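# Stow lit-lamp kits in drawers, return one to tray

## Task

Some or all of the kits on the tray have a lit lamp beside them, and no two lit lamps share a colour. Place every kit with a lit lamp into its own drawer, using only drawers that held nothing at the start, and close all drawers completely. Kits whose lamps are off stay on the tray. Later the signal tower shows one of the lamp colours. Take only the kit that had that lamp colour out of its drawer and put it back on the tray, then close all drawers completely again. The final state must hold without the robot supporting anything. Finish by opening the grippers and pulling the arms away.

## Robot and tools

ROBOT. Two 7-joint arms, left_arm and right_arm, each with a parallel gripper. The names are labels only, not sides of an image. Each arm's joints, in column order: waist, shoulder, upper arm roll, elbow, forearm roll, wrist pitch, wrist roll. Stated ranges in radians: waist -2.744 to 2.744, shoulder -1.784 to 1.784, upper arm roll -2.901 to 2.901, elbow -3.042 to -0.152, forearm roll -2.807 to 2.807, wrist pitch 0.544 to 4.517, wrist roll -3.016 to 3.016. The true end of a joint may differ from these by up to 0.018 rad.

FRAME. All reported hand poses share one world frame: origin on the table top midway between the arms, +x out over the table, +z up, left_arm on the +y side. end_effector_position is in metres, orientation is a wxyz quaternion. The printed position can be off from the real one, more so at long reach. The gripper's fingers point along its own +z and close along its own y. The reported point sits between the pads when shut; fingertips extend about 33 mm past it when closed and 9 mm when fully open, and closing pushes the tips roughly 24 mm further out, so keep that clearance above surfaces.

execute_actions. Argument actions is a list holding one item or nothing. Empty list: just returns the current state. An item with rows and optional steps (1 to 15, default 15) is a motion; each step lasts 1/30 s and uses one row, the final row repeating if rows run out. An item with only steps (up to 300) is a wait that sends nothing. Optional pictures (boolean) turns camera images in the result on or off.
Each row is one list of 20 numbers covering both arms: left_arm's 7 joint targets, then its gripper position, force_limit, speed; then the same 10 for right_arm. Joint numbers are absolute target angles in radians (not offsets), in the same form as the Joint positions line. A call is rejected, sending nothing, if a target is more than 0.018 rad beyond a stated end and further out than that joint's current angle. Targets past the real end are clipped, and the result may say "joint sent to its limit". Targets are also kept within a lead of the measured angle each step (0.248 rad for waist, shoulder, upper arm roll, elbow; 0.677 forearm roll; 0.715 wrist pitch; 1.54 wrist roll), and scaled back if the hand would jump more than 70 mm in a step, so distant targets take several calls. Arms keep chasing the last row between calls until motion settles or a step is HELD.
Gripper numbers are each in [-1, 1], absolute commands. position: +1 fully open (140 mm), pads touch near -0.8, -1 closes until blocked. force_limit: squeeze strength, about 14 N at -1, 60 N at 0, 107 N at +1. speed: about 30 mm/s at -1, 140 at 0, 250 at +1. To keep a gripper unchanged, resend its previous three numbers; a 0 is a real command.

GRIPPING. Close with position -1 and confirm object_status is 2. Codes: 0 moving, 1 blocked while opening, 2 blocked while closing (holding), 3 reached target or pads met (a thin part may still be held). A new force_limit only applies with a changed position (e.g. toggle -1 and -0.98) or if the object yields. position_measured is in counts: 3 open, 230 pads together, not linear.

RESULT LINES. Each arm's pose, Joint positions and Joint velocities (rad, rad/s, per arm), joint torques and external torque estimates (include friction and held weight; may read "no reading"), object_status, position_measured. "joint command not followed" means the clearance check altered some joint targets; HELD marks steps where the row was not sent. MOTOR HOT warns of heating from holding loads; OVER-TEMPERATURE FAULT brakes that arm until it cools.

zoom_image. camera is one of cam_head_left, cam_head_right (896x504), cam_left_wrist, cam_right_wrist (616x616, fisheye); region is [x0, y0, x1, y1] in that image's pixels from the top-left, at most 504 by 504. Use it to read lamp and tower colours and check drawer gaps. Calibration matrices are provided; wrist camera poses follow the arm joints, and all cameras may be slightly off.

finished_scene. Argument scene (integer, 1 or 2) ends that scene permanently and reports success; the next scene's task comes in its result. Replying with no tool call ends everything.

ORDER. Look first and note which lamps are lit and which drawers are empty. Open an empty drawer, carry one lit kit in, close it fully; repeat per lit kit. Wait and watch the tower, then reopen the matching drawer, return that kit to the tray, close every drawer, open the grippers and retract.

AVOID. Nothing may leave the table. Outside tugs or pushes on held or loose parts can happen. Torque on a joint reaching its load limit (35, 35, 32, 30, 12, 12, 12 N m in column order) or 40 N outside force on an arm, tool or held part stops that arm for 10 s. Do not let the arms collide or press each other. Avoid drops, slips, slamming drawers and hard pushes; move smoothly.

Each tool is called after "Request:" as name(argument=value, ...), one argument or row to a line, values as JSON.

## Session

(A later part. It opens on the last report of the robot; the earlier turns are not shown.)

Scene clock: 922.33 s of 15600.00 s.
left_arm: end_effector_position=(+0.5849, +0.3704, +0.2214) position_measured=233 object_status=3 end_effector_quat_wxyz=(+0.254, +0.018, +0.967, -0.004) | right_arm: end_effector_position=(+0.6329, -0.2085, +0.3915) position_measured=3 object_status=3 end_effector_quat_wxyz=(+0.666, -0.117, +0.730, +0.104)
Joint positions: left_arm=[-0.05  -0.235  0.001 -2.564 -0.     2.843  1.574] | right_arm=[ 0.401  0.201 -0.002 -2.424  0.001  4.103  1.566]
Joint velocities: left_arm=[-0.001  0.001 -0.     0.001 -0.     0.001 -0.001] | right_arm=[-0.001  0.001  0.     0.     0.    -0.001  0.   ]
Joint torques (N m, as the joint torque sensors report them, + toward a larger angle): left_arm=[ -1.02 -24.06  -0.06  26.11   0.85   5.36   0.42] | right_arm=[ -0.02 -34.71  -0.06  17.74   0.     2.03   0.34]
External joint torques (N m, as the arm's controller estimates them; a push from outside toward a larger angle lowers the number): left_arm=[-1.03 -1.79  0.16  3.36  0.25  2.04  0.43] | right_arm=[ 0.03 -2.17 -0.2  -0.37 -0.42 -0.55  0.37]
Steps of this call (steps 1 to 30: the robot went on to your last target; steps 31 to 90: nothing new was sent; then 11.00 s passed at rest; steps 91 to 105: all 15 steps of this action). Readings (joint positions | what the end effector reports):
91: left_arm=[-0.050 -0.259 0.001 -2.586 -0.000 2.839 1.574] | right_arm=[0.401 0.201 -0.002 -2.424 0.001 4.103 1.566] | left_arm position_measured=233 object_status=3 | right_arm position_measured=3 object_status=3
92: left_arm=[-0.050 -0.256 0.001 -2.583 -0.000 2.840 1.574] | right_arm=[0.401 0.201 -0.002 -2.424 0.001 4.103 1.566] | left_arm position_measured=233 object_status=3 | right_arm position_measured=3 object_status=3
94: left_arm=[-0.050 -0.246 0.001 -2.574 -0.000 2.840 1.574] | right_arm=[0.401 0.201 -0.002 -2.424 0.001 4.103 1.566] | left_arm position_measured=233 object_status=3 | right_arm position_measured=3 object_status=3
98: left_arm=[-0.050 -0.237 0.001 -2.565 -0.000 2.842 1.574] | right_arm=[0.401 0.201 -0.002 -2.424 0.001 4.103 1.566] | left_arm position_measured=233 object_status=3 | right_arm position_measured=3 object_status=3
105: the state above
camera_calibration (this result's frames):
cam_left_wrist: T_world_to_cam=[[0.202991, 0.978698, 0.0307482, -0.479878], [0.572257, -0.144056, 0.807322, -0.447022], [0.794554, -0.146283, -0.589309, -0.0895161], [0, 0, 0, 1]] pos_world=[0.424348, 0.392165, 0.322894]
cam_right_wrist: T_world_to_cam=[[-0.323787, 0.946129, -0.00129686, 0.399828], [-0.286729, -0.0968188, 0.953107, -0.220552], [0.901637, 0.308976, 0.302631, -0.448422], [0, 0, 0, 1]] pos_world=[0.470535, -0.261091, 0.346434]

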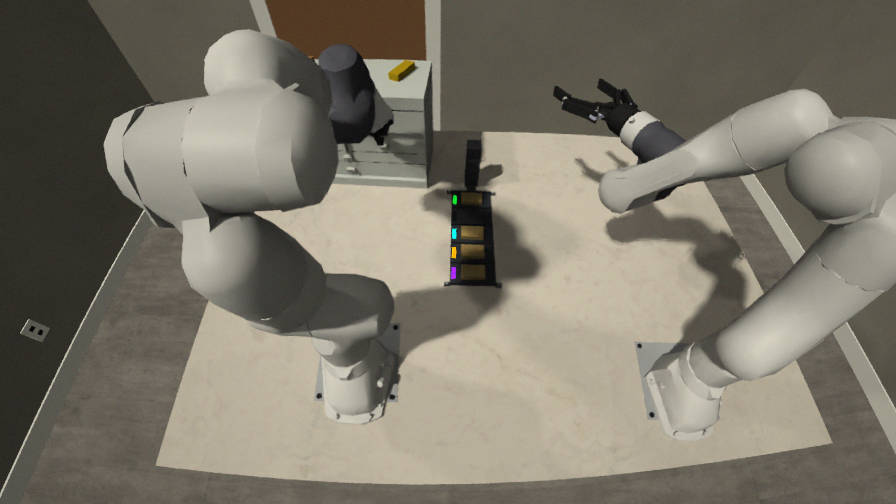

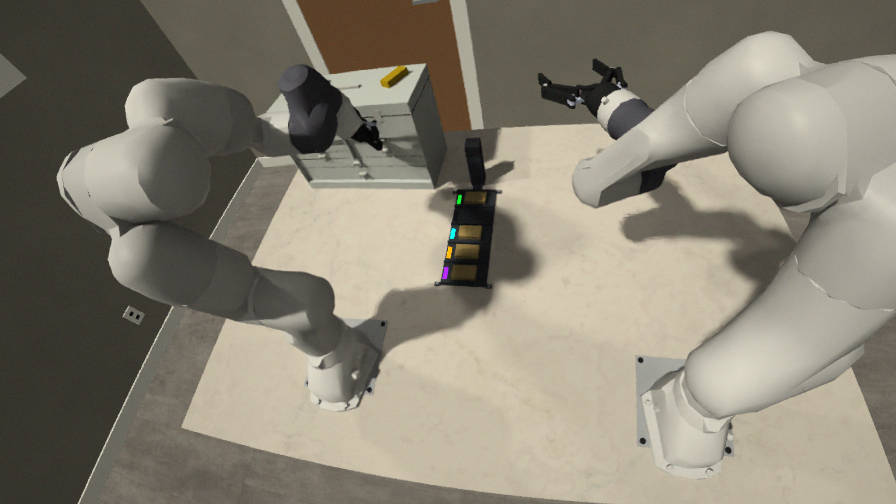

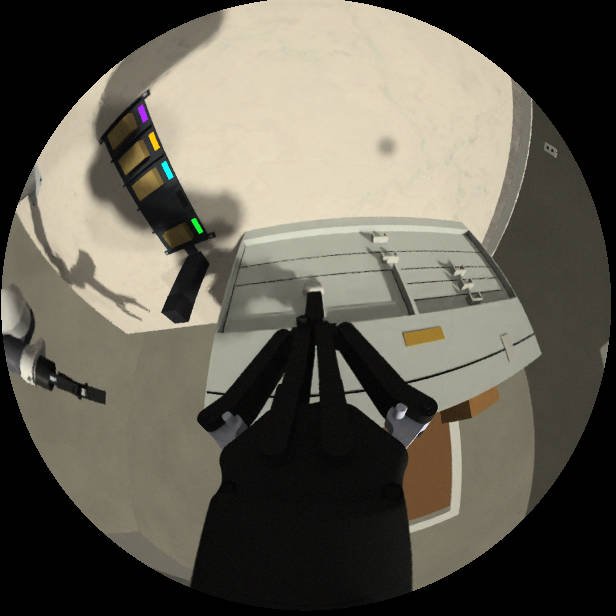

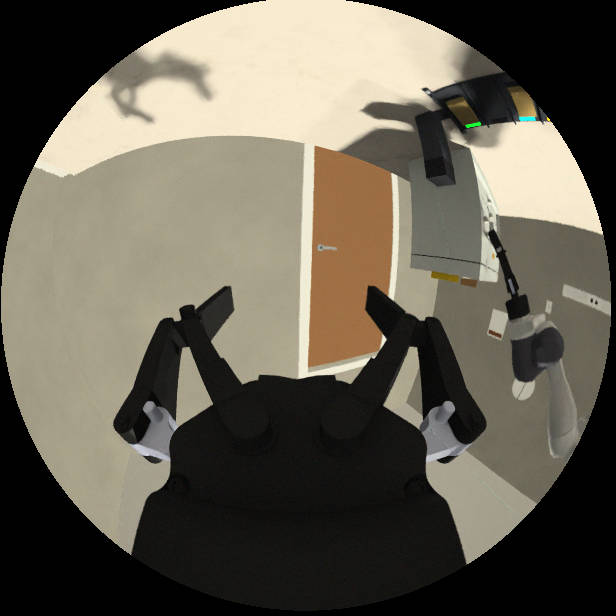

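Push a few mm more.

Request:
execute_actions(
  actions=[
    {"rows":[[-0.051,-0.23,0,-2.552,0,2.856,1.58,-1,0,0,0.4,0.2,0,-2.425,0,4.1,1.571,1,0,1],[-0.051,-0.224,0,-2.546,0,2.857,1.58,-1,0,0,0.4,0.2,0,-2.425,0,4.1,1.571,1,0,1]],"steps":12},
  ],
)

Request:
zoom_image(
  camera="cam_left_wrist",
  region=[210, 210, 530, 350],
)

Scene clock: 935.07 s of 15600.00 s.
left_arm: end_effector_position=(+0.5879, +0.3703, +0.2205) position_measured=233 object_status=3 end_effector_quat_wxyz=(+0.254, +0.019, +0.967, -0.004) | right_arm: end_effector_position=(+0.6329, -0.2085, +0.3915) position_measured=3 object_status=3 end_effector_quat_wxyz=(+0.666, -0.117, +0.730, +0.104)
Joint positions: left_arm=[-0.05  -0.224  0.001 -2.555 -0.     2.843  1.574] | right_arm=[ 0.401  0.201 -0.002 -2.424  0.001  4.103  1.566]
Joint velocities: left_arm=[-0.001  0.001  0.     0.     0.001  0.     0.   ] | right_arm=[ 0.001 -0.001  0.     0.001 -0.    -0.    -0.001]
Joint torques (N m, as the joint torque sensors report them, + toward a larger angle): left_arm=[ -1.12 -21.97   0.26  27.36   0.88   5.52   0.35] | right_arm=[ -0.21 -34.66   0.19  17.45  -0.02   2.02   0.35]
External joint torques (N m, as the arm's controller estimates them; a push from outside toward a larger angle lowers the number): left_arm=[-1.13  0.61  0.47  4.67  0.28  2.21  0.37] | right_arm=[-0.27 -1.93 -0.04 -0.78 -0.41 -0.59  0.38]
Steps of this call (steps 1 to 15: the robot went on to your last target; steps 16 to 90: nothing new was sent; then 9.33 s passed at rest; steps 91 to 102: all 12 steps of this action). Readings (joint positions | what the end effector reports):
91: left_arm=[-0.050 -0.234 0.001 -2.563 -0.000 2.843 1.574] | right_arm=[0.401 0.201 -0.002 -2.424 0.001 4.103 1.566] | left_arm position_measured=233 object_status=3 | right_arm position_measured=3 object_status=3
92: left_arm=[-0.050 -0.231 0.001 -2.560 -0.000 2.843 1.574] | right_arm=[0.401 0.201 -0.002 -2.424 0.001 4.103 1.566] | left_arm position_measured=233 object_status=3 | right_arm position_measured=3 object_status=3
94: left_arm=[-0.050 -0.227 0.001 -2.556 -0.000 2.843 1.574] | right_arm=[0.401 0.201 -0.002 -2.424 0.001 4.103 1.566] | left_arm position_measured=233 object_status=3 | right_arm position_measured=3 object_status=3
98: left_arm=[-0.050 -0.225 0.001 -2.555 -0.000 2.843 1.574] | right_arm=[0.401 0.201 -0.002 -2.424 0.001 4.103 1.566] | left_arm position_measured=233 object_status=3 | right_arm position_measured=3 object_status=3
102: the state above
camera_calibration (this result's frames):
cam_left_wrist: T_world_to_cam=[[0.203228, 0.978652, 0.03064, -0.480416], [0.573197, -0.144285, 0.806615, -0.448329], [0.793816, -0.146364, -0.590283, -0.0917505], [0, 0, 0, 1]] pos_world=[0.427448, 0.392044, 0.32219]
cam_right_wrist: T_world_to_cam=[[-0.323788, 0.946129, -0.00129568, 0.399828], [-0.286726, -0.0968192, 0.953108, -0.220553], [0.901637, 0.308976, 0.302629, -0.448421], [0, 0, 0, 1]] pos_world=[0.470535, -0.261091, 0.346434]

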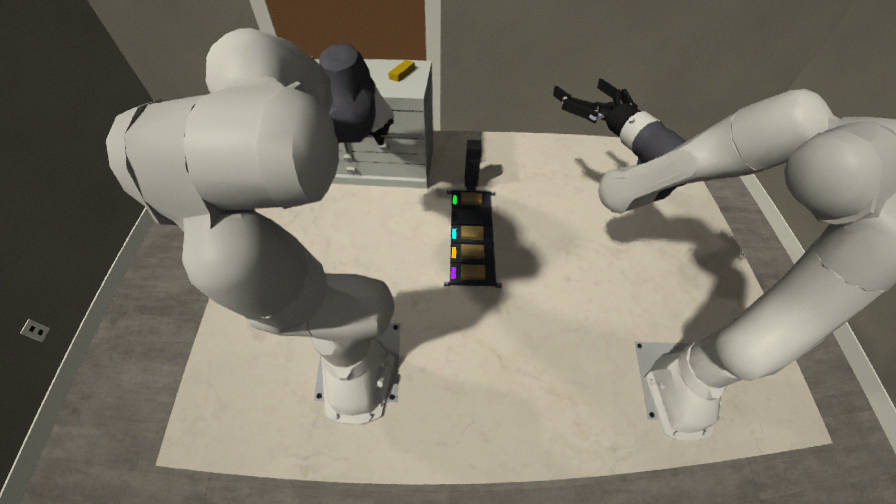

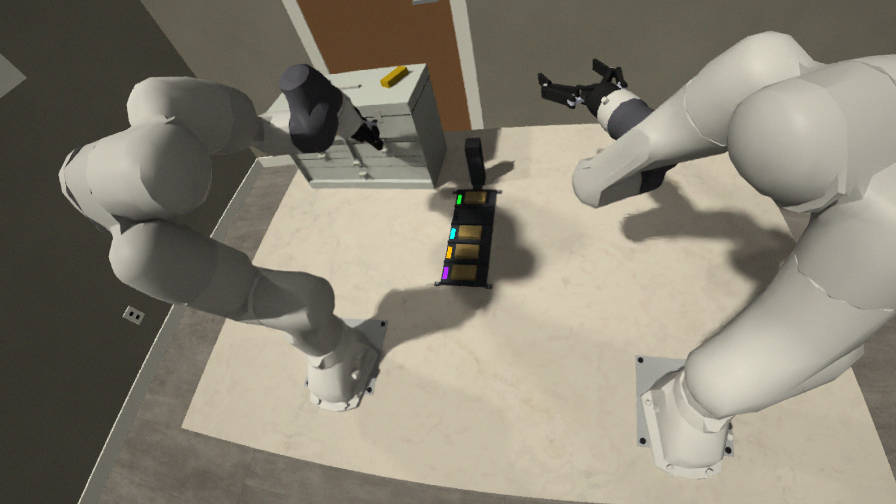

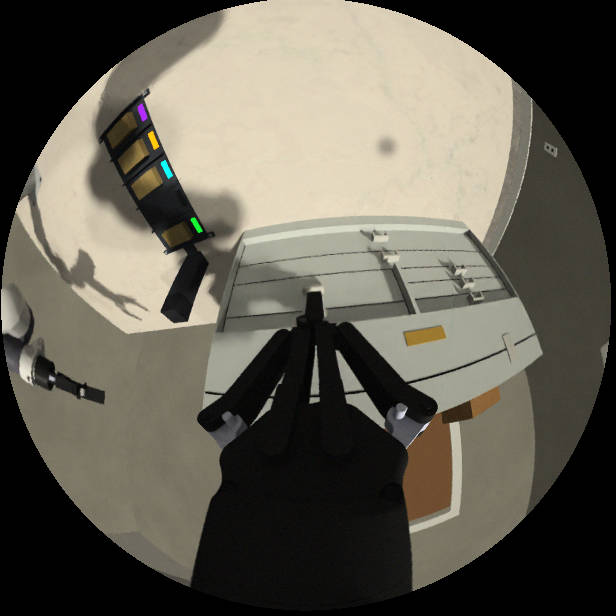

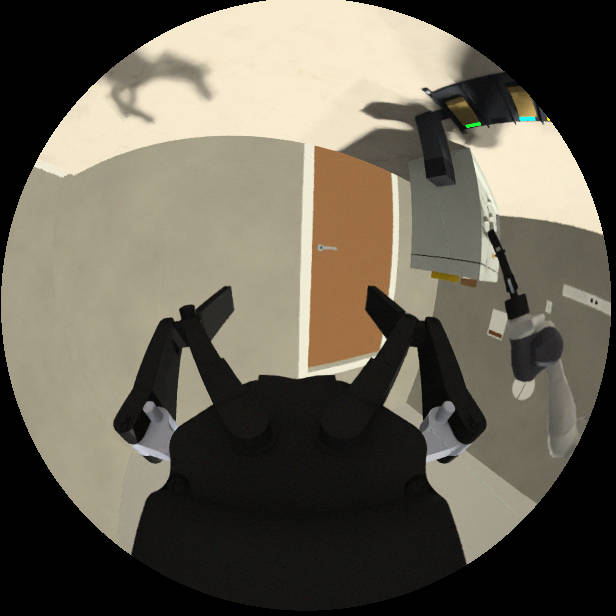

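Region (210, 210, 530, 350) of cam_left_wrist's 616x616 image, scaled by 1.575, with more detail than that image has; it fills the top 220 rows of this view, and the rest is white.

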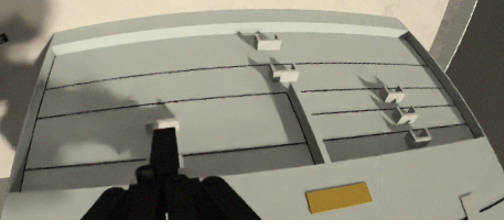

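Request:
execute_actions(
  actions=[
    {"rows":[[-0.051,-0.25,0,-2.575,0,2.85,1.58,-1,0,0,0.4,0.2,0,-2.425,0,4.1,1.571,1,0,1],[-0.051,-0.28,0,-2.6,0,2.85,1.58,-1,0,0,0.4,0.2,0,-2.425,0,4.1,1.571,1,0,1],[-0.051,-0.31,0,-2.63,0,2.85,1.58,-1,0,0,0.4,0.2,0,-2.425,0,4.1,1.571,1,0,1],[-0.051,-0.34,0,-2.66,0,2.85,1.6,-0.2,0,0,0.4,0.2,0,-2.425,0,4.1,1.571,1,0,1],[-0.04,-0.35,0,-2.68,0,2.87,1.65,-0.2,0,0,0.4,0.2,0,-2.425,0,4.1,1.571,1,0,1],[-0.02,-0.34,0,-2.69,0,2.91,1.7,-0.2,0,0,0.4,0.2,0,-2.425,0,4.1,1.571,1,0,1],[0.0,-0.31,0,-2.69,0,2.96,1.75,-0.2,0,0,0.4,0.2,0,-2.425,0,4.1,1.571,1,0,1],[0.03,-0.27,0,-2.69,0,3.01,1.8,-0.2,0,0,0.4,0.2,0,-2.425,0,4.1,1.571,1,0,1],[0.06,-0.23,0,-2.69,0,3.06,1.82,-0.2,0,0,0.4,0.2,0,-2.425,0,4.1,1.571,1,0,1],[0.09,-0.19,0,-2.69,0,3.11,1.82,-0.2,0,0,0.4,0.2,0,-2.425,0,4.1,1.571,1,0,1],[0.12,-0.15,0,-2.69,0,3.16,1.82,-0.2,0,0,0.4,0.2,0,-2.425,0,4.1,1.571,1,0,1],[0.14,-0.11,0,-2.69,0,3.2,1.82,-0.2,0,0,0.4,0.2,0,-2.425,0,4.1,1.571,1,0,1],[0.155,-0.07,0,-2.69,0,3.24,1.82,-0.2,0,0,0.4,0.2,0,-2.425,0,4.1,1.571,1,0,1],[0.163,-0.03,0,-2.685,0,3.28,1.82,-0.2,0,0,0.4,0.2,0,-2.425,0,4.1,1.571,1,0,1],[0.163,0.01,0,-2.68,0,3.318,1.82,-0.2,0,0,0.4,0.2,0,-2.425,0,4.1,1.571,1,0,1]],"steps":15},
  ],
  pictures=false,
)

Request:
execute_actions(
  actions=[
    {"rows":[[0.163,0.04,0,-2.678,0,3.318,1.82,-0.2,0,0,0.4,0.2,0,-2.425,0,4.1,1.571,1,0,1],[0.163,0.065,0,-2.676,0,3.318,1.82,-0.2,0,0,0.4,0.2,0,-2.425,0,4.1,1.571,1,0,1],[0.163,0.085,0,-2.674,0,3.318,1.82,-0.2,0,0,0.4,0.2,0,-2.425,0,4.1,1.571,1,0,1],[0.163,0.1,0,-2.672,0,3.318,1.82,-0.2,0,0,0.4,0.2,0,-2.425,0,4.1,1.571,1,0,1],[0.163,0.11,0,-2.672,0,3.318,1.82,-0.2,0,0,0.4,0.2,0,-2.425,0,4.1,1.571,1,0,1],[0.163,0.119,0,-2.672,0,3.318,1.82,-0.2,0,0,0.4,0.2,0,-2.425,0,4.1,1.571,1,0,1]],"steps":15},
  ],
  pictures=false,
)

Request:
execute_actions(
  actions=[
    {"steps":10},
  ],
)

Request:
zoom_image(
  camera="cam_left_wrist",
  region=[230, 240, 400, 380],
)

Scene clock: 984.53 s of 15600.00 s.
left_arm: end_effector_position=(+0.5662, +0.4781, +0.1365) position_measured=155 object_status=0 end_effector_quat_wxyz=(+0.261, -0.000, +0.965, +0.041) | right_arm: end_effector_position=(+0.6328, -0.2085, +0.3915) position_measured=3 object_status=3 end_effector_quat_wxyz=(+0.666, -0.117, +0.730, +0.104)
Joint positions: left_arm=[ 0.14  -0.075  0.002 -2.682 -0.     3.142  1.727] | right_arm=[ 0.401  0.201 -0.002 -2.424  0.001  4.103  1.566]
Joint velocities: left_arm=[ 0.348  1.16   0.043  0.01  -0.001  1.028  0.286] | right_arm=[-0.001  0.    -0.001 -0.002 -0.001 -0.    -0.   ]
Joint torques (N m, as the joint torque sensors report them, + toward a larger angle): left_arm=[ -3.45 -30.81  -3.61  20.16   0.58   4.7    0.35] | right_arm=[ -0.48 -34.22   0.05  17.55   0.     2.07   0.37]
External joint torques (N m, as the arm's controller estimates them; a push from outside toward a larger angle lowers the number): left_arm=[ 1.4   1.41  1.16  0.73 -0.5   1.21  0.37] | right_arm=[-0.4  -1.65 -0.05 -0.55 -0.42 -0.52  0.4 ]
Steps of this call (steps 1 to 15: the robot went on to your last target; steps 16 to 90: nothing new was sent; then 45.97 s passed at rest; steps 91 to 105: all 15 steps of this action). Readings (joint positions | what the end effector reports):
91: left_arm=[-0.050 -0.229 0.001 -2.560 -0.000 2.843 1.574] | right_arm=[0.401 0.201 -0.002 -2.424 0.001 4.103 1.566] | left_arm position_measured=233 object_status=3 | right_arm position_measured=3 object_status=3
92: left_arm=[-0.050 -0.241 0.001 -2.571 -0.000 2.844 1.574] | right_arm=[0.401 0.201 -0.002 -2.424 0.001 4.103 1.566] | left_arm position_measured=233 object_status=3 | right_arm position_measured=3 object_status=3
94: left_arm=[-0.050 -0.284 0.001 -2.611 -0.000 2.845 1.576] | right_arm=[0.401 0.201 -0.002 -2.424 0.001 4.103 1.566] | left_arm position_measured=233 object_status=0 | right_arm position_measured=3 object_status=3
98: left_arm=[-0.016 -0.314 -0.003 -2.668 -0.000 2.900 1.628] | right_arm=[0.401 0.201 -0.002 -2.424 0.001 4.103 1.566] | left_arm position_measured=204 object_status=0 | right_arm position_measured=3 object_status=3
105: the state above

Scene clock: 985.03 s of 15600.00 s.
left_arm: end_effector_position=(+0.5625, +0.4894, +0.0707) position_measured=154 object_status=3 end_effector_quat_wxyz=(+0.249, +0.024, +0.967, +0.051) | right_arm: end_effector_position=(+0.6328, -0.2085, +0.3915) position_measured=3 object_status=3 end_effector_quat_wxyz=(+0.666, -0.117, +0.730, +0.104)
Joint positions: left_arm=[ 0.16   0.117  0.003 -2.674 -0.     3.304  1.797] | right_arm=[ 0.401  0.201 -0.002 -2.424  0.001  4.103  1.566]
Joint velocities: left_arm=[ 0.001 -0.     0.001  0.007 -0.001  0.06   0.056] | right_arm=[-0.     0.001 -0.001  0.     0.    -0.    -0.001]
Joint torques (N m, as the joint torque sensors report them, + toward a larger angle): left_arm=[  1.75 -26.32  -0.91  16.5    0.58   4.05   0.36] | right_arm=[ -0.4  -34.93   0.68  17.24   0.02   2.05   0.38]
External joint torques (N m, as the arm's controller estimates them; a push from outside toward a larger angle lowers the number): left_arm=[ 1.67  1.32 -1.11  0.66  0.31  0.8   0.37] | right_arm=[-0.44 -2.27  0.46 -0.91 -0.37 -0.55  0.41]
Steps of this call (steps 1 to 15: all 15 steps of this action). Readings (joint positions | what the end effector reports):
1: left_arm=[0.149 -0.037 0.002 -2.681 -0.000 3.173 1.736] | right_arm=[0.401 0.201 -0.002 -2.424 0.001 4.103 1.566] | left_arm position_measured=154 object_status=0 | right_arm position_measured=3 object_status=3
2: left_arm=[0.155 -0.002 0.003 -2.681 -0.000 3.198 1.744] | right_arm=[0.401 0.201 -0.002 -2.424 0.001 4.103 1.566] | left_arm position_measured=154 object_status=0 | right_arm position_measured=3 object_status=3
4: left_arm=[0.159 0.054 0.003 -2.679 -0.000 3.235 1.758] | right_arm=[0.401 0.201 -0.002 -2.424 0.001 4.103 1.566] | left_arm position_measured=154 object_status=0 | right_arm position_measured=3 object_status=3
8: left_arm=[0.160 0.110 0.003 -2.678 -0.000 3.276 1.777] | right_arm=[0.401 0.201 -0.002 -2.424 0.001 4.103 1.566] | left_arm position_measured=154 object_status=3 | right_arm position_measured=3 object_status=3
15: the state above

Scene clock: 985.37 s of 15600.00 s.
left_arm: end_effector_position=(+0.5646, +0.4898, +0.0728) position_measured=154 object_status=3 end_effector_quat_wxyz=(+0.253, +0.029, +0.966, +0.053) | right_arm: end_effector_position=(+0.6328, -0.2085, +0.3915) position_measured=3 object_status=3 end_effector_quat_wxyz=(+0.666, -0.117, +0.730, +0.104)
Joint positions: left_arm=[ 0.16   0.117  0.003 -2.673 -0.     3.313  1.808] | right_arm=[ 0.401  0.201 -0.002 -2.424  0.001  4.103  1.566]
Joint velocities: left_arm=[-0.001 -0.     0.    -0.     0.001  0.007  0.018] | right_arm=[ 0.001  0.002 -0.001  0.    -0.001  0.001  0.   ]
Joint torques (N m, as the joint torque sensors report them, + toward a larger angle): left_arm=[  1.31 -26.54  -0.94  16.65   0.49   4.09   0.48] | right_arm=[ -0.57 -34.77   0.06  17.08  -0.02   2.04   0.37]
External joint torques (N m, as the arm's controller estimates them; a push from outside toward a larger angle lowers the number): left_arm=[ 1.34  1.26 -1.03  0.62  0.2   0.8   0.49] | right_arm=[-0.45 -2.13 -0.01 -1.1  -0.45 -0.55  0.4 ]
Steps of this call (steps 1 to 10: the robot went on to your last target). Readings (joint positions | what the end effector reports):
1: left_arm=[0.160 0.117 0.003 -2.674 -0.000 3.306 1.798] | right_arm=[0.401 0.201 -0.002 -2.424 0.001 4.103 1.566] | left_arm position_measured=154 object_status=3 | right_arm position_measured=3 object_status=3
2: left_arm=[0.160 0.117 0.003 -2.674 -0.000 3.307 1.800] | right_arm=[0.401 0.201 -0.002 -2.424 0.001 4.103 1.566] | left_arm position_measured=154 object_status=3 | right_arm position_measured=3 object_status=3
4: left_arm=[0.160 0.117 0.003 -2.674 -0.000 3.310 1.802] | right_arm=[0.401 0.201 -0.002 -2.424 0.001 4.103 1.566] | left_arm position_measured=154 object_status=3 | right_arm position_measured=3 object_status=3
8: left_arm=[0.160 0.117 0.003 -2.673 -0.000 3.312 1.806] | right_arm=[0.401 0.201 -0.002 -2.424 0.001 4.103 1.566] | left_arm position_measured=154 object_status=3 | right_arm position_measured=3 object_status=3
10: the state above
camera_calibration (this result's frames):
cam_left_wrist: T_world_to_cam=[[0.194653, 0.970223, 0.144142, -0.587365], [0.574122, -0.231847, 0.785259, -0.254633], [0.795295, -0.070098, -0.602156, -0.180264], [0, 0, 0, 1]] pos_world=[0.403886, 0.498203, 0.176069]
cam_right_wrist: T_world_to_cam=[[-0.323791, 0.946128, -0.0012924, 0.399826], [-0.286715, -0.0968198, 0.953111, -0.220557], [0.90164, 0.308979, 0.302619, -0.448417], [0, 0, 0, 1]] pos_world=[0.470533, -0.261089, 0.346431]

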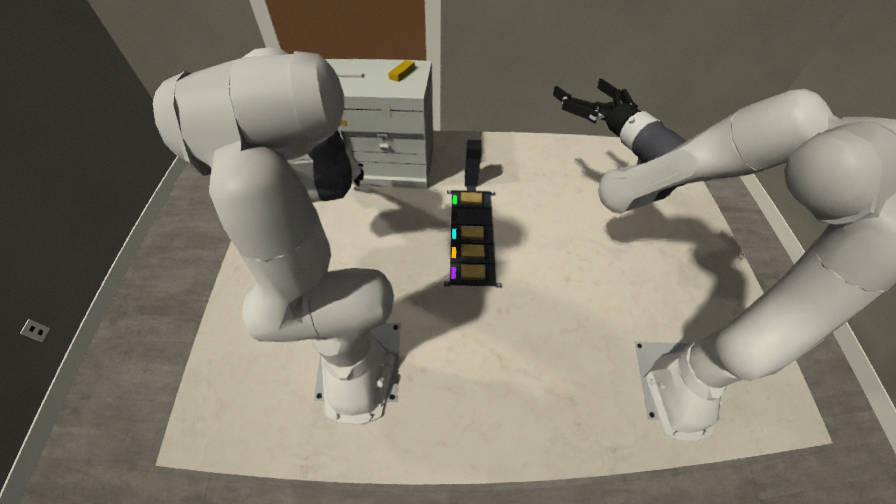

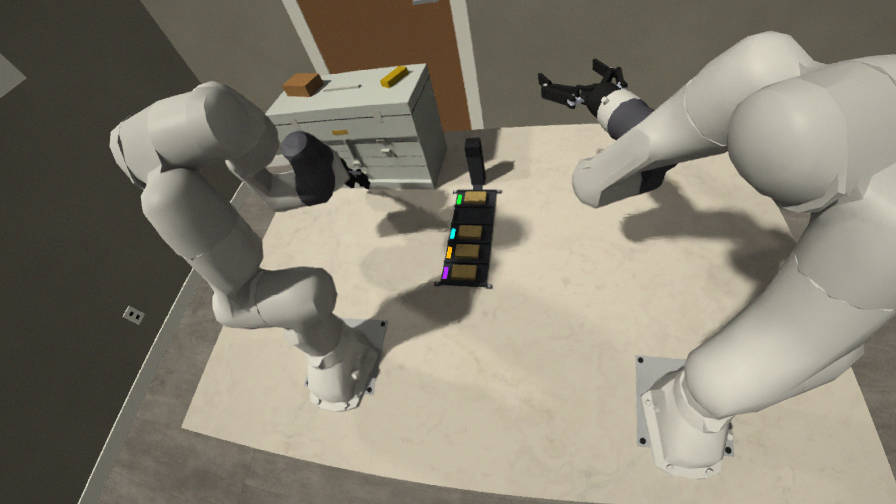

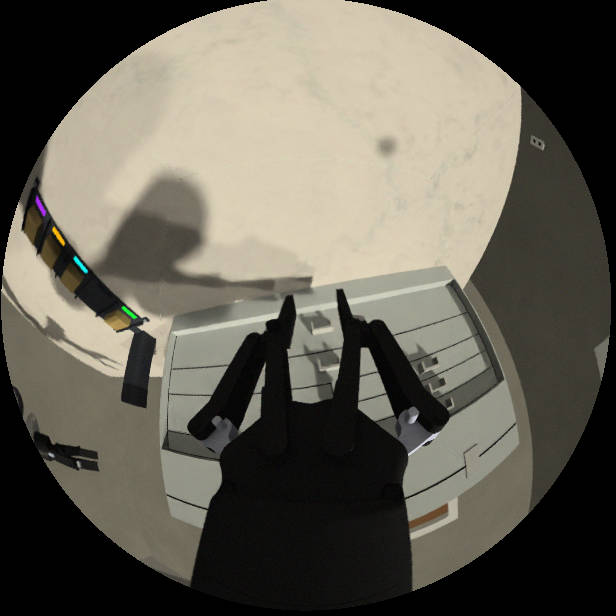

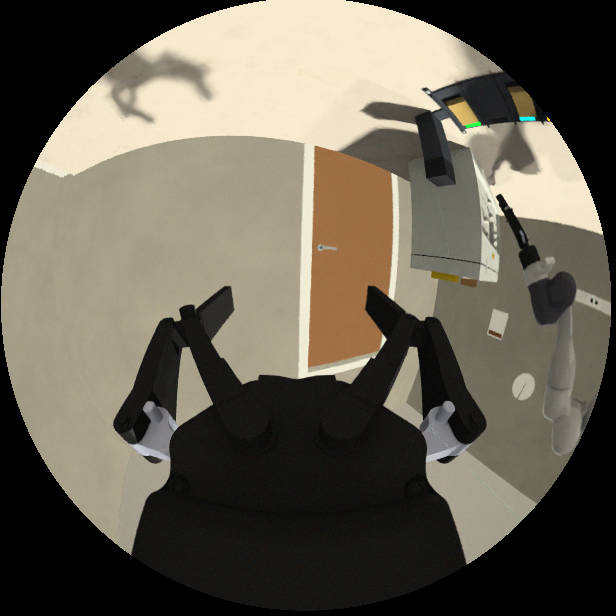

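Region (230, 240, 400, 380) of cam_left_wrist's 616x616 image, scaled by 2.965, with more detail than that image has; it fills the top 415 rows of this view, and the rest is white.

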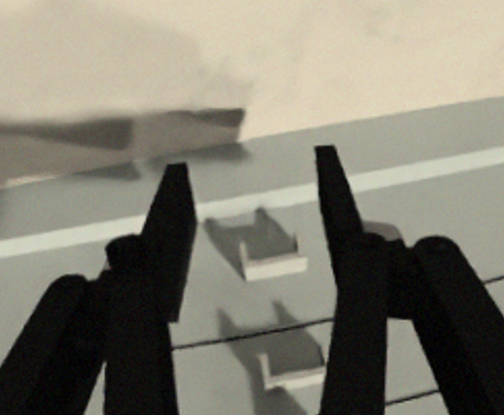

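Request:
execute_actions(
  actions=[
    {"rows":[[0.153,0.178,0,-2.577,0,3.283,1.80,-0.2,0,0,0.4,0.2,0,-2.425,0,4.1,1.571,1,0,1]],"steps":15},
  ],
)

Scene clock: 1026.30 s of 15600.00 s.
left_arm: end_effector_position=(+0.5968, +0.4928, +0.0759) position_measured=154 object_status=3 end_effector_quat_wxyz=(+0.258, +0.031, +0.964, +0.054) | right_arm: end_effector_position=(+0.6328, -0.2085, +0.3915) position_measured=3 object_status=3 end_effector_quat_wxyz=(+0.666, -0.117, +0.730, +0.104)
Joint positions: left_arm=[ 0.156  0.176  0.002 -2.579 -0.     3.289  1.808] | right_arm=[ 0.401  0.201 -0.002 -2.424  0.001  4.103  1.566]
Joint velocities: left_arm=[-0.    -0.    -0.     0.001 -0.    -0.009 -0.004] | right_arm=[-0.001  0.     0.     0.     0.002 -0.001  0.001]
Joint torques (N m, as the joint torque sensors report them, + toward a larger angle): left_arm=[ -1.92 -29.12  -0.56  17.22   0.65   2.74  -0.27] | right_arm=[ -0.26 -34.87   0.32  17.38   0.01   2.1    0.36]
External joint torques (N m, as the arm's controller estimates them; a push from outside toward a larger angle lowers the number): left_arm=[-2.    1.38 -0.81  0.44  0.35 -0.59 -0.26] | right_arm=[-0.37 -2.24  0.05 -0.78 -0.38 -0.5   0.39]
Steps of this call (steps 1 to 30: the robot went on to your last target; steps 31 to 90: nothing new was sent; then 37.43 s passed at rest; steps 91 to 105: all 15 steps of this action). Readings (joint positions | what the end effector reports):
91: left_arm=[0.160 0.131 0.002 -2.653 -0.000 3.308 1.813] | right_arm=[0.401 0.201 -0.002 -2.424 0.001 4.103 1.566] | left_arm position_measured=154 object_status=3 | right_arm position_measured=3 object_status=3
92: left_arm=[0.159 0.148 0.002 -2.626 -0.000 3.305 1.812] | right_arm=[0.401 0.201 -0.002 -2.424 0.001 4.103 1.566] | left_arm position_measured=154 object_status=3 | right_arm position_measured=3 object_status=3
94: left_arm=[0.157 0.165 0.002 -2.597 -0.000 3.299 1.811] | right_arm=[0.401 0.201 -0.002 -2.424 0.001 4.103 1.566] | left_arm position_measured=154 object_status=3 | right_arm position_measured=3 object_status=3
98: left_arm=[0.156 0.174 0.002 -2.581 -0.000 3.293 1.810] | right_arm=[0.401 0.201 -0.002 -2.424 0.001 4.103 1.566] | left_arm position_measured=154 object_status=3 | right_arm position_measured=3 object_status=3
105: the state above
camera_calibration (this result's frames):
cam_left_wrist: T_world_to_cam=[[0.197567, 0.968944, 0.148709, -0.598466], [0.563649, -0.236398, 0.791464, -0.266839], [0.802039, -0.0725471, -0.592849, -0.207354], [0, 0, 0, 1]] pos_world=[0.434947, 0.501757, 0.177261]
cam_right_wrist: T_world_to_cam=[[-0.323795, 0.946126, -0.00128984, 0.399824], [-0.286704, -0.09682, 0.953114, -0.220561], [0.901642, 0.308984, 0.302608, -0.448411], [0, 0, 0, 1]] pos_world=[0.470531, -0.261087, 0.346428]

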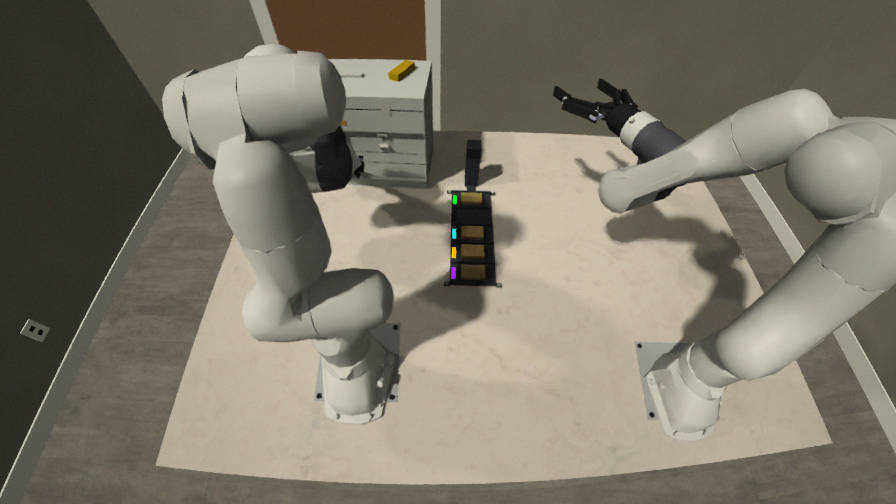

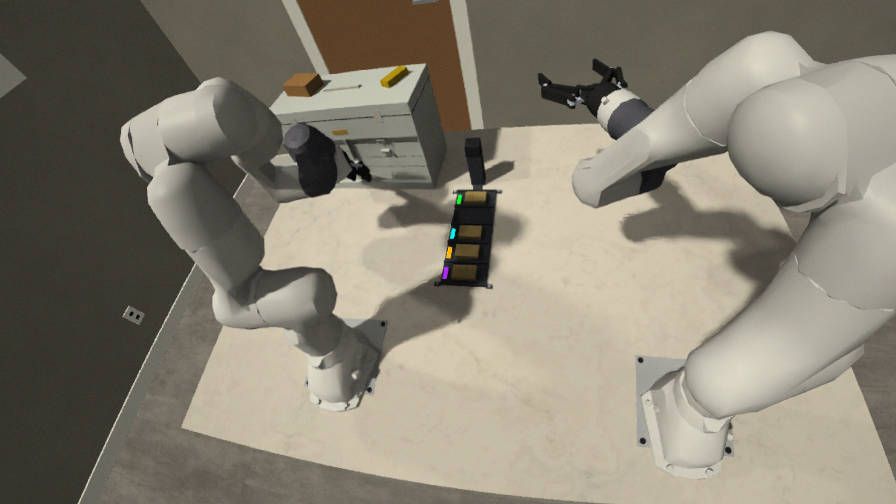

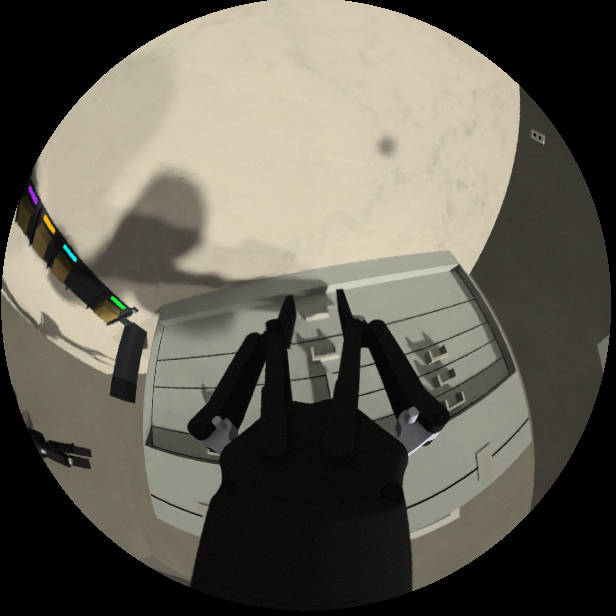

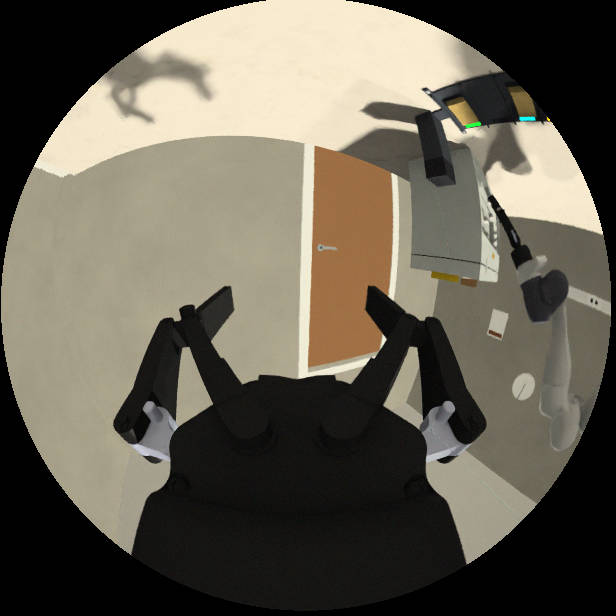

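Request:
execute_actions(
  actions=[
    {"rows":[[0.153,0.178,0,-2.577,0,3.283,1.80,-1,0,0,0.4,0.2,0,-2.425,0,4.1,1.571,1,0,1]],"steps":15},
  ],
  pictures=false,
)

Scene clock: 1036.33 s of 15600.00 s.
left_arm: end_effector_position=(+0.5968, +0.4919, +0.0756) position_measured=193 object_status=2 end_effector_quat_wxyz=(+0.258, +0.031, +0.964, +0.053) | right_arm: end_effector_position=(+0.6328, -0.2085, +0.3915) position_measured=3 object_status=3 end_effector_quat_wxyz=(+0.666, -0.117, +0.730, +0.104)
Joint positions: left_arm=[ 0.155  0.176  0.002 -2.578 -0.     3.287  1.805] | right_arm=[ 0.401  0.201 -0.002 -2.424  0.001  4.103  1.566]
Joint velocities: left_arm=[-0.001  0.    -0.     0.001 -0.001  0.    -0.003] | right_arm=[-0.002  0.     0.001  0.001  0.001 -0.001  0.001]
Joint torques (N m, as the joint torque sensors report them, + toward a larger angle): left_arm=[ -2.11 -29.34  -0.4   17.05   0.44   3.01  -0.25] | right_arm=[ -0.29 -34.67   0.18  17.11  -0.04   2.06   0.37]
External joint torques (N m, as the arm's controller estimates them; a push from outside toward a larger angle lowers the number): left_arm=[-2.12  1.07 -0.58  0.3   0.13 -0.3  -0.24] | right_arm=[-0.28 -2.06  0.   -1.06 -0.45 -0.53  0.4 ]
Steps of this call (steps 1 to 15: the robot went on to your last target; steps 16 to 90: nothing new was sent; then 6.53 s passed at rest; steps 91 to 105: all 15 steps of this action). Readings (joint positions | what the end effector reports):
91: left_arm=[0.156 0.176 0.002 -2.578 -0.000 3.287 1.807] | right_arm=[0.401 0.201 -0.002 -2.424 0.001 4.103 1.566] | left_arm position_measured=154 object_status=0 | right_arm position_measured=3 object_status=3
92: left_arm=[0.156 0.176 0.002 -2.578 -0.000 3.287 1.807] | right_arm=[0.401 0.201 -0.002 -2.424 0.001 4.103 1.566] | left_arm position_measured=161 object_status=0 | right_arm position_measured=3 object_status=3
94: left_arm=[0.156 0.176 0.002 -2.578 -0.000 3.287 1.807] | right_arm=[0.401 0.201 -0.002 -2.424 0.001 4.103 1.566] | left_arm position_measured=176 object_status=0 | right_arm position_measured=3 object_status=3
98: left_arm=[0.155 0.176 0.002 -2.578 -0.000 3.287 1.806] | right_arm=[0.401 0.201 -0.002 -2.424 0.001 4.103 1.566] | left_arm position_measured=193 object_status=0 | right_arm position_measured=3 object_status=3
105: the state above

Pull gradually.

Request:
execute_actions(
  actions=[
    {"rows":[[0.156,0.16,0,-2.606,0,3.295,1.805,-1,0,0,0.4,0.2,0,-2.425,0,4.1,1.571,1,0,1],[0.158,0.15,0,-2.622,0,3.302,1.808,-1,0,0,0.4,0.2,0,-2.425,0,4.1,1.571,1,0,1],[0.16,0.14,0,-2.638,0,3.308,1.812,-1,0,0,0.4,0.2,0,-2.425,0,4.1,1.571,1,0,1],[0.162,0.13,0,-2.654,0,3.314,1.815,-1,0,0,0.4,0.2,0,-2.425,0,4.1,1.571,1,0,1],[0.164,0.119,0,-2.672,0,3.321,1.818,-1,0,0,0.4,0.2,0,-2.425,0,4.1,1.571,1,0,1],[0.166,0.108,0,-2.689,0,3.327,1.82,-1,0,0,0.4,0.2,0,-2.425,0,4.1,1.571,1,0,1],[0.168,0.097,0,-2.706,0,3.333,1.822,-1,0,0,0.4,0.2,0,-2.425,0,4.1,1.571,1,0,1],[0.17,0.086,0,-2.723,0,3.339,1.824,-1,0,0,0.4,0.2,0,-2.425,0,4.1,1.571,1,0,1],[0.172,0.074,0,-2.741,0,3.345,1.826,-1,0,0,0.4,0.2,0,-2.425,0,4.1,1.571,1,0,1],[0.174,0.062,0,-2.759,0,3.351,1.828,-1,0,0,0.4,0.2,0,-2.425,0,4.1,1.571,1,0,1],[0.177,0.05,0,-2.777,0,3.357,1.83,-1,0,0,0.4,0.2,0,-2.425,0,4.1,1.571,1,0,1],[0.18,0.038,0,-2.795,0,3.362,1.832,-1,0,0,0.4,0.2,0,-2.425,0,4.1,1.571,1,0,1]],"steps":15},
  ],
)

Scene clock: 1059.63 s of 15600.00 s.
left_arm: end_effector_position=(+0.5320, +0.4953, +0.0765) position_measured=193 object_status=2 end_effector_quat_wxyz=(+0.256, +0.023, +0.965, +0.058) | right_arm: end_effector_position=(+0.6328, -0.2085, +0.3915) position_measured=3 object_status=3 end_effector_quat_wxyz=(+0.666, -0.117, +0.730, +0.104)
Joint positions: left_arm=[ 0.181  0.044  0.003 -2.778 -0.     3.353  1.817] | right_arm=[ 0.401  0.201 -0.002 -2.424  0.001  4.103  1.566]
Joint velocities: left_arm=[ 0.018 -0.079  0.    -0.138 -0.001  0.076  0.029] | right_arm=[-0.    -0.001 -0.001  0.    -0.001 -0.     0.   ]
Joint torques (N m, as the joint torque sensors report them, + toward a larger angle): left_arm=[ -2.02 -23.53  -1.64  11.07   0.56   3.03   0.34] | right_arm=[ -0.1  -34.8    0.36  17.12   0.02   2.09   0.36]
External joint torques (N m, as the arm's controller estimates them; a push from outside toward a larger angle lowers the number): left_arm=[-1.62  0.73 -1.26 -5.66  0.18 -0.38  0.35] | right_arm=[-0.03 -2.13  0.25 -1.01 -0.39 -0.51  0.39]
Steps of this call (steps 1 to 15: the robot went on to your last target; steps 16 to 90: nothing new was sent; then 19.80 s passed at rest; steps 91 to 105: all 15 steps of this action). Readings (joint positions | what the end effector reports):
91: left_arm=[0.155 0.173 0.002 -2.583 -0.000 3.288 1.805] | right_arm=[0.401 0.201 -0.002 -2.424 0.001 4.103 1.566] | left_arm position_measured=193 object_status=2 | right_arm position_measured=3 object_status=3
92: left_arm=[0.157 0.167 0.002 -2.592 -0.000 3.291 1.805] | right_arm=[0.401 0.201 -0.002 -2.424 0.001 4.103 1.566] | left_arm position_measured=193 object_status=2 | right_arm position_measured=3 object_status=3
94: left_arm=[0.160 0.150 0.002 -2.618 -0.000 3.299 1.805] | right_arm=[0.401 0.201 -0.002 -2.424 0.001 4.103 1.566] | left_arm position_measured=193 object_status=2 | right_arm position_measured=3 object_status=3
98: left_arm=[0.168 0.109 0.002 -2.680 -0.000 3.319 1.808] | right_arm=[0.401 0.201 -0.002 -2.424 0.001 4.103 1.566] | left_arm position_measured=193 object_status=2 | right_arm position_measured=3 object_status=3
105: the state above
camera_calibration (this result's frames):
cam_left_wrist: T_world_to_cam=[[0.18045, 0.971845, 0.151512, -0.580744], [0.570688, -0.228911, 0.788616, -0.237422], [0.801095, -0.0558401, -0.595927, -0.162339], [0, 0, 0, 1]] pos_world=[0.370339, 0.500979, 0.178482]
cam_right_wrist: T_world_to_cam=[[-0.323797, 0.946126, -0.00128538, 0.399821], [-0.286694, -0.0968215, 0.953117, -0.220565], [0.901644, 0.308985, 0.302599, -0.448408], [0, 0, 0, 1]] pos_world=[0.47053, -0.261086, 0.346426]

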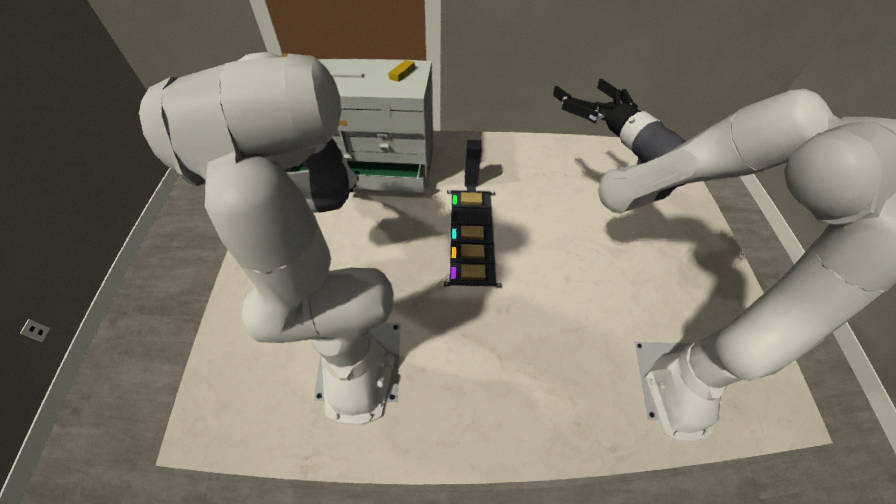

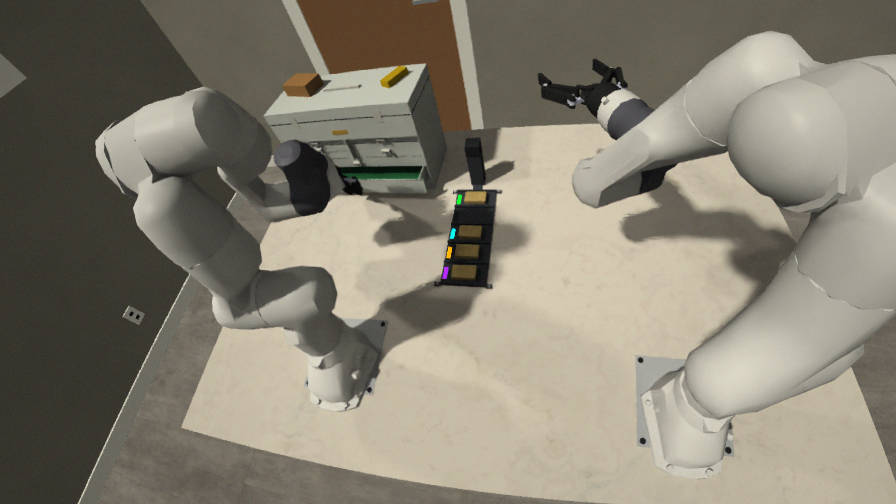

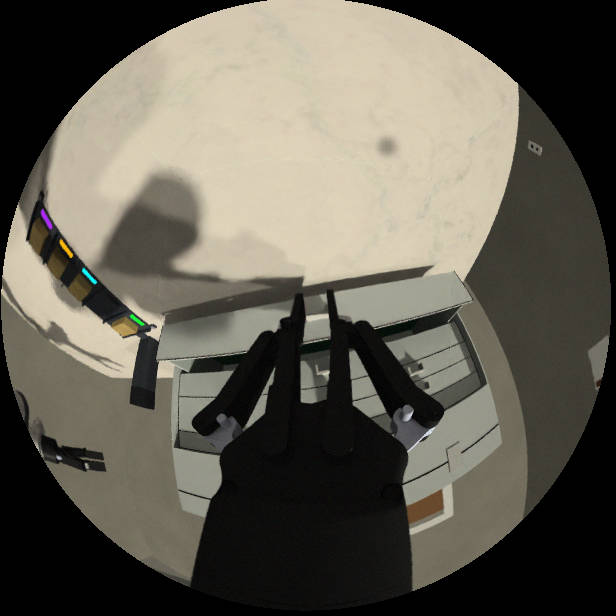

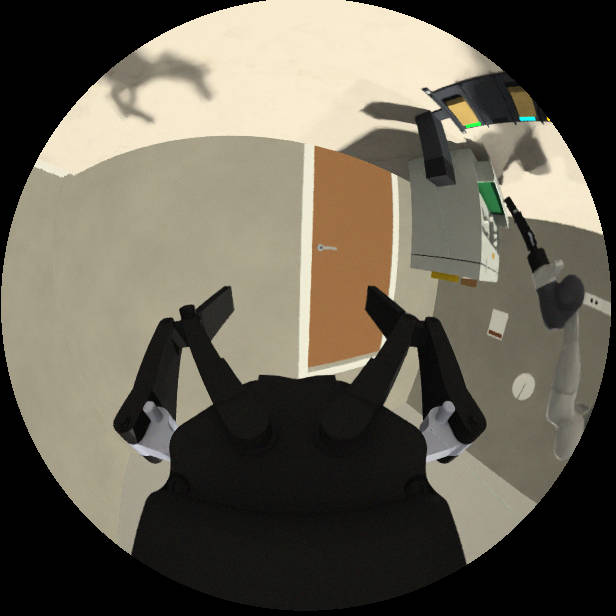

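Request:
execute_actions(
  actions=[
    {"rows":[[0.183,0.026,0,-2.812,0,3.368,1.838,-1,0,0,0.4,0.2,0,-2.425,0,4.1,1.571,1,0,1],[0.186,0.014,0,-2.829,0,3.373,1.842,-1,0,0,0.4,0.2,0,-2.425,0,4.1,1.571,1,0,1],[0.189,0.002,0,-2.846,0,3.378,1.846,-1,0,0,0.4,0.2,0,-2.425,0,4.1,1.571,1,0,1],[0.192,-0.01,0,-2.863,0,3.383,1.85,-1,0,0,0.4,0.2,0,-2.425,0,4.1,1.571,1,0,1],[0.195,-0.022,0,-2.88,0,3.388,1.853,-1,0,0,0.4,0.2,0,-2.425,0,4.1,1.571,1,0,1],[0.198,-0.034,0,-2.897,0,3.393,1.856,-1,0,0,0.4,0.2,0,-2.425,0,4.1,1.571,1,0,1],[0.201,-0.046,0,-2.914,0,3.398,1.859,-1,0,0,0.4,0.2,0,-2.425,0,4.1,1.571,1,0,1],[0.204,-0.058,0,-2.932,0,3.403,1.862,-1,0,0,0.4,0.2,0,-2.425,0,4.1,1.571,1,0,1],[0.207,-0.07,0,-2.949,0,3.408,1.865,-1,0,0,0.4,0.2,0,-2.425,0,4.1,1.571,1,0,1],[0.21,-0.082,0,-2.966,0,3.412,1.868,-1,0,0,0.4,0.2,0,-2.425,0,4.1,1.571,1,0,1]],"steps":15},
  ],
  pictures=false,
)

Request:
execute_actions(
  actions=[
    {"rows":[[0.21,-0.082,0,-2.966,0,3.412,1.868,0.2,0,0,0.4,0.2,0,-2.425,0,4.1,1.571,1,0,1]],"steps":12},
  ],
  pictures=false,
)

Scene clock: 1074.80 s of 15600.00 s.
left_arm: end_effector_position=(+0.4739, +0.4984, +0.0772) position_measured=193 object_status=2 end_effector_quat_wxyz=(+0.257, +0.023, +0.964, +0.066) | right_arm: end_effector_position=(+0.6328, -0.2085, +0.3915) position_measured=3 object_status=3 end_effector_quat_wxyz=(+0.666, -0.117, +0.730, +0.104)
Joint positions: left_arm=[ 0.211 -0.08   0.003 -2.954 -0.001  3.41   1.848] | right_arm=[ 0.401  0.201 -0.002 -2.424  0.001  4.103  1.566]
Joint velocities: left_arm=[ 0.009 -0.026 -0.    -0.051 -0.     0.038  0.034] | right_arm=[-0.    -0.002 -0.001 -0.001 -0.001  0.001 -0.   ]
Joint torques (N m, as the joint torque sensors report them, + toward a larger angle): left_arm=[ -2.03 -18.71  -1.53   9.82   0.8    2.76   0.59] | right_arm=[ -0.3  -34.8    0.42  17.36   0.01   2.04   0.38]
External joint torques (N m, as the arm's controller estimates them; a push from outside toward a larger angle lowers the number): left_arm=[-1.87  0.7  -1.29 -5.34  0.52 -0.62  0.59] | right_arm=[-0.26 -2.09  0.29 -0.79 -0.4  -0.56  0.4 ]
Steps of this call (steps 1 to 30: the robot went on to your last target; steps 31 to 90: nothing new was sent; then 11.67 s passed at rest; steps 91 to 105: all 15 steps of this action). Readings (joint positions | what the end effector reports):
91: left_arm=[0.183 0.037 0.003 -2.792 -0.001 3.364 1.824] | right_arm=[0.401 0.201 -0.002 -2.424 0.001 4.103 1.566] | left_arm position_measured=193 object_status=2 | right_arm position_measured=3 object_status=3
92: left_arm=[0.184 0.031 0.003 -2.801 -0.001 3.366 1.825] | right_arm=[0.401 0.201 -0.002 -2.424 0.001 4.103 1.566] | left_arm position_measured=193 object_status=2 | right_arm position_measured=3 object_status=3
94: left_arm=[0.188 0.013 0.003 -2.826 -0.001 3.372 1.828] | right_arm=[0.401 0.201 -0.002 -2.424 0.001 4.103 1.566] | left_arm position_measured=193 object_status=2 | right_arm position_measured=3 object_status=3
98: left_arm=[0.199 -0.033 0.003 -2.888 -0.001 3.388 1.836] | right_arm=[0.401 0.201 -0.002 -2.424 0.001 4.103 1.566] | left_arm position_measured=193 object_status=2 | right_arm position_measured=3 object_status=3
105: the state above

Scene clock: 1075.20 s of 15600.00 s.
left_arm: end_effector_position=(+0.4688, +0.4973, +0.0738) position_measured=111 object_status=0 end_effector_quat_wxyz=(+0.253, +0.028, +0.965, +0.066) | right_arm: end_effector_position=(+0.6328, -0.2085, +0.3915) position_measured=3 object_status=3 end_effector_quat_wxyz=(+0.666, -0.117, +0.730, +0.104)
Joint positions: left_arm=[ 0.212 -0.081  0.002 -2.964 -0.001  3.412  1.858] | right_arm=[ 0.401  0.201 -0.002 -2.424  0.001  4.103  1.566]
Joint velocities: left_arm=[-0.001  0.002  0.001 -0.     0.001 -0.001  0.012] | right_arm=[-0.001 -0.001  0.     0.     0.     0.001 -0.   ]
Joint torques (N m, as the joint torque sensors report them, + toward a larger angle): left_arm=[ -1.84 -19.45  -1.45  13.47   0.72   3.5    0.48] | right_arm=[ -0.58 -34.83   0.78  17.76   0.06   1.99   0.35]
External joint torques (N m, as the arm's controller estimates them; a push from outside toward a larger angle lowers the number): left_arm=[-1.84 -0.19 -1.37 -0.93  0.5   0.2   0.49] | right_arm=[-0.44 -2.13  0.74 -0.43 -0.37 -0.61  0.38]
Steps of this call (steps 1 to 12: all 12 steps of this action). Readings (joint positions | what the end effector reports):
1: left_arm=[0.211 -0.081 0.003 -2.956 -0.001 3.411 1.849] | right_arm=[0.401 0.201 -0.002 -2.424 0.001 4.103 1.566] | left_arm position_measured=193 object_status=0 | right_arm position_measured=3 object_status=3
2: left_arm=[0.212 -0.081 0.003 -2.957 -0.001 3.412 1.850] | right_arm=[0.401 0.201 -0.002 -2.424 0.001 4.103 1.566] | left_arm position_measured=192 object_status=0 | right_arm position_measured=3 object_status=3
4: left_arm=[0.212 -0.081 0.003 -2.961 -0.001 3.412 1.852] | right_arm=[0.401 0.201 -0.002 -2.424 0.001 4.103 1.566] | left_arm position_measured=171 object_status=0 | right_arm position_measured=3 object_status=3
8: left_arm=[0.212 -0.081 0.002 -2.964 -0.001 3.412 1.856] | right_arm=[0.401 0.201 -0.002 -2.424 0.001 4.103 1.566] | left_arm position_measured=141 object_status=0 | right_arm position_measured=3 object_status=3
12: the state above


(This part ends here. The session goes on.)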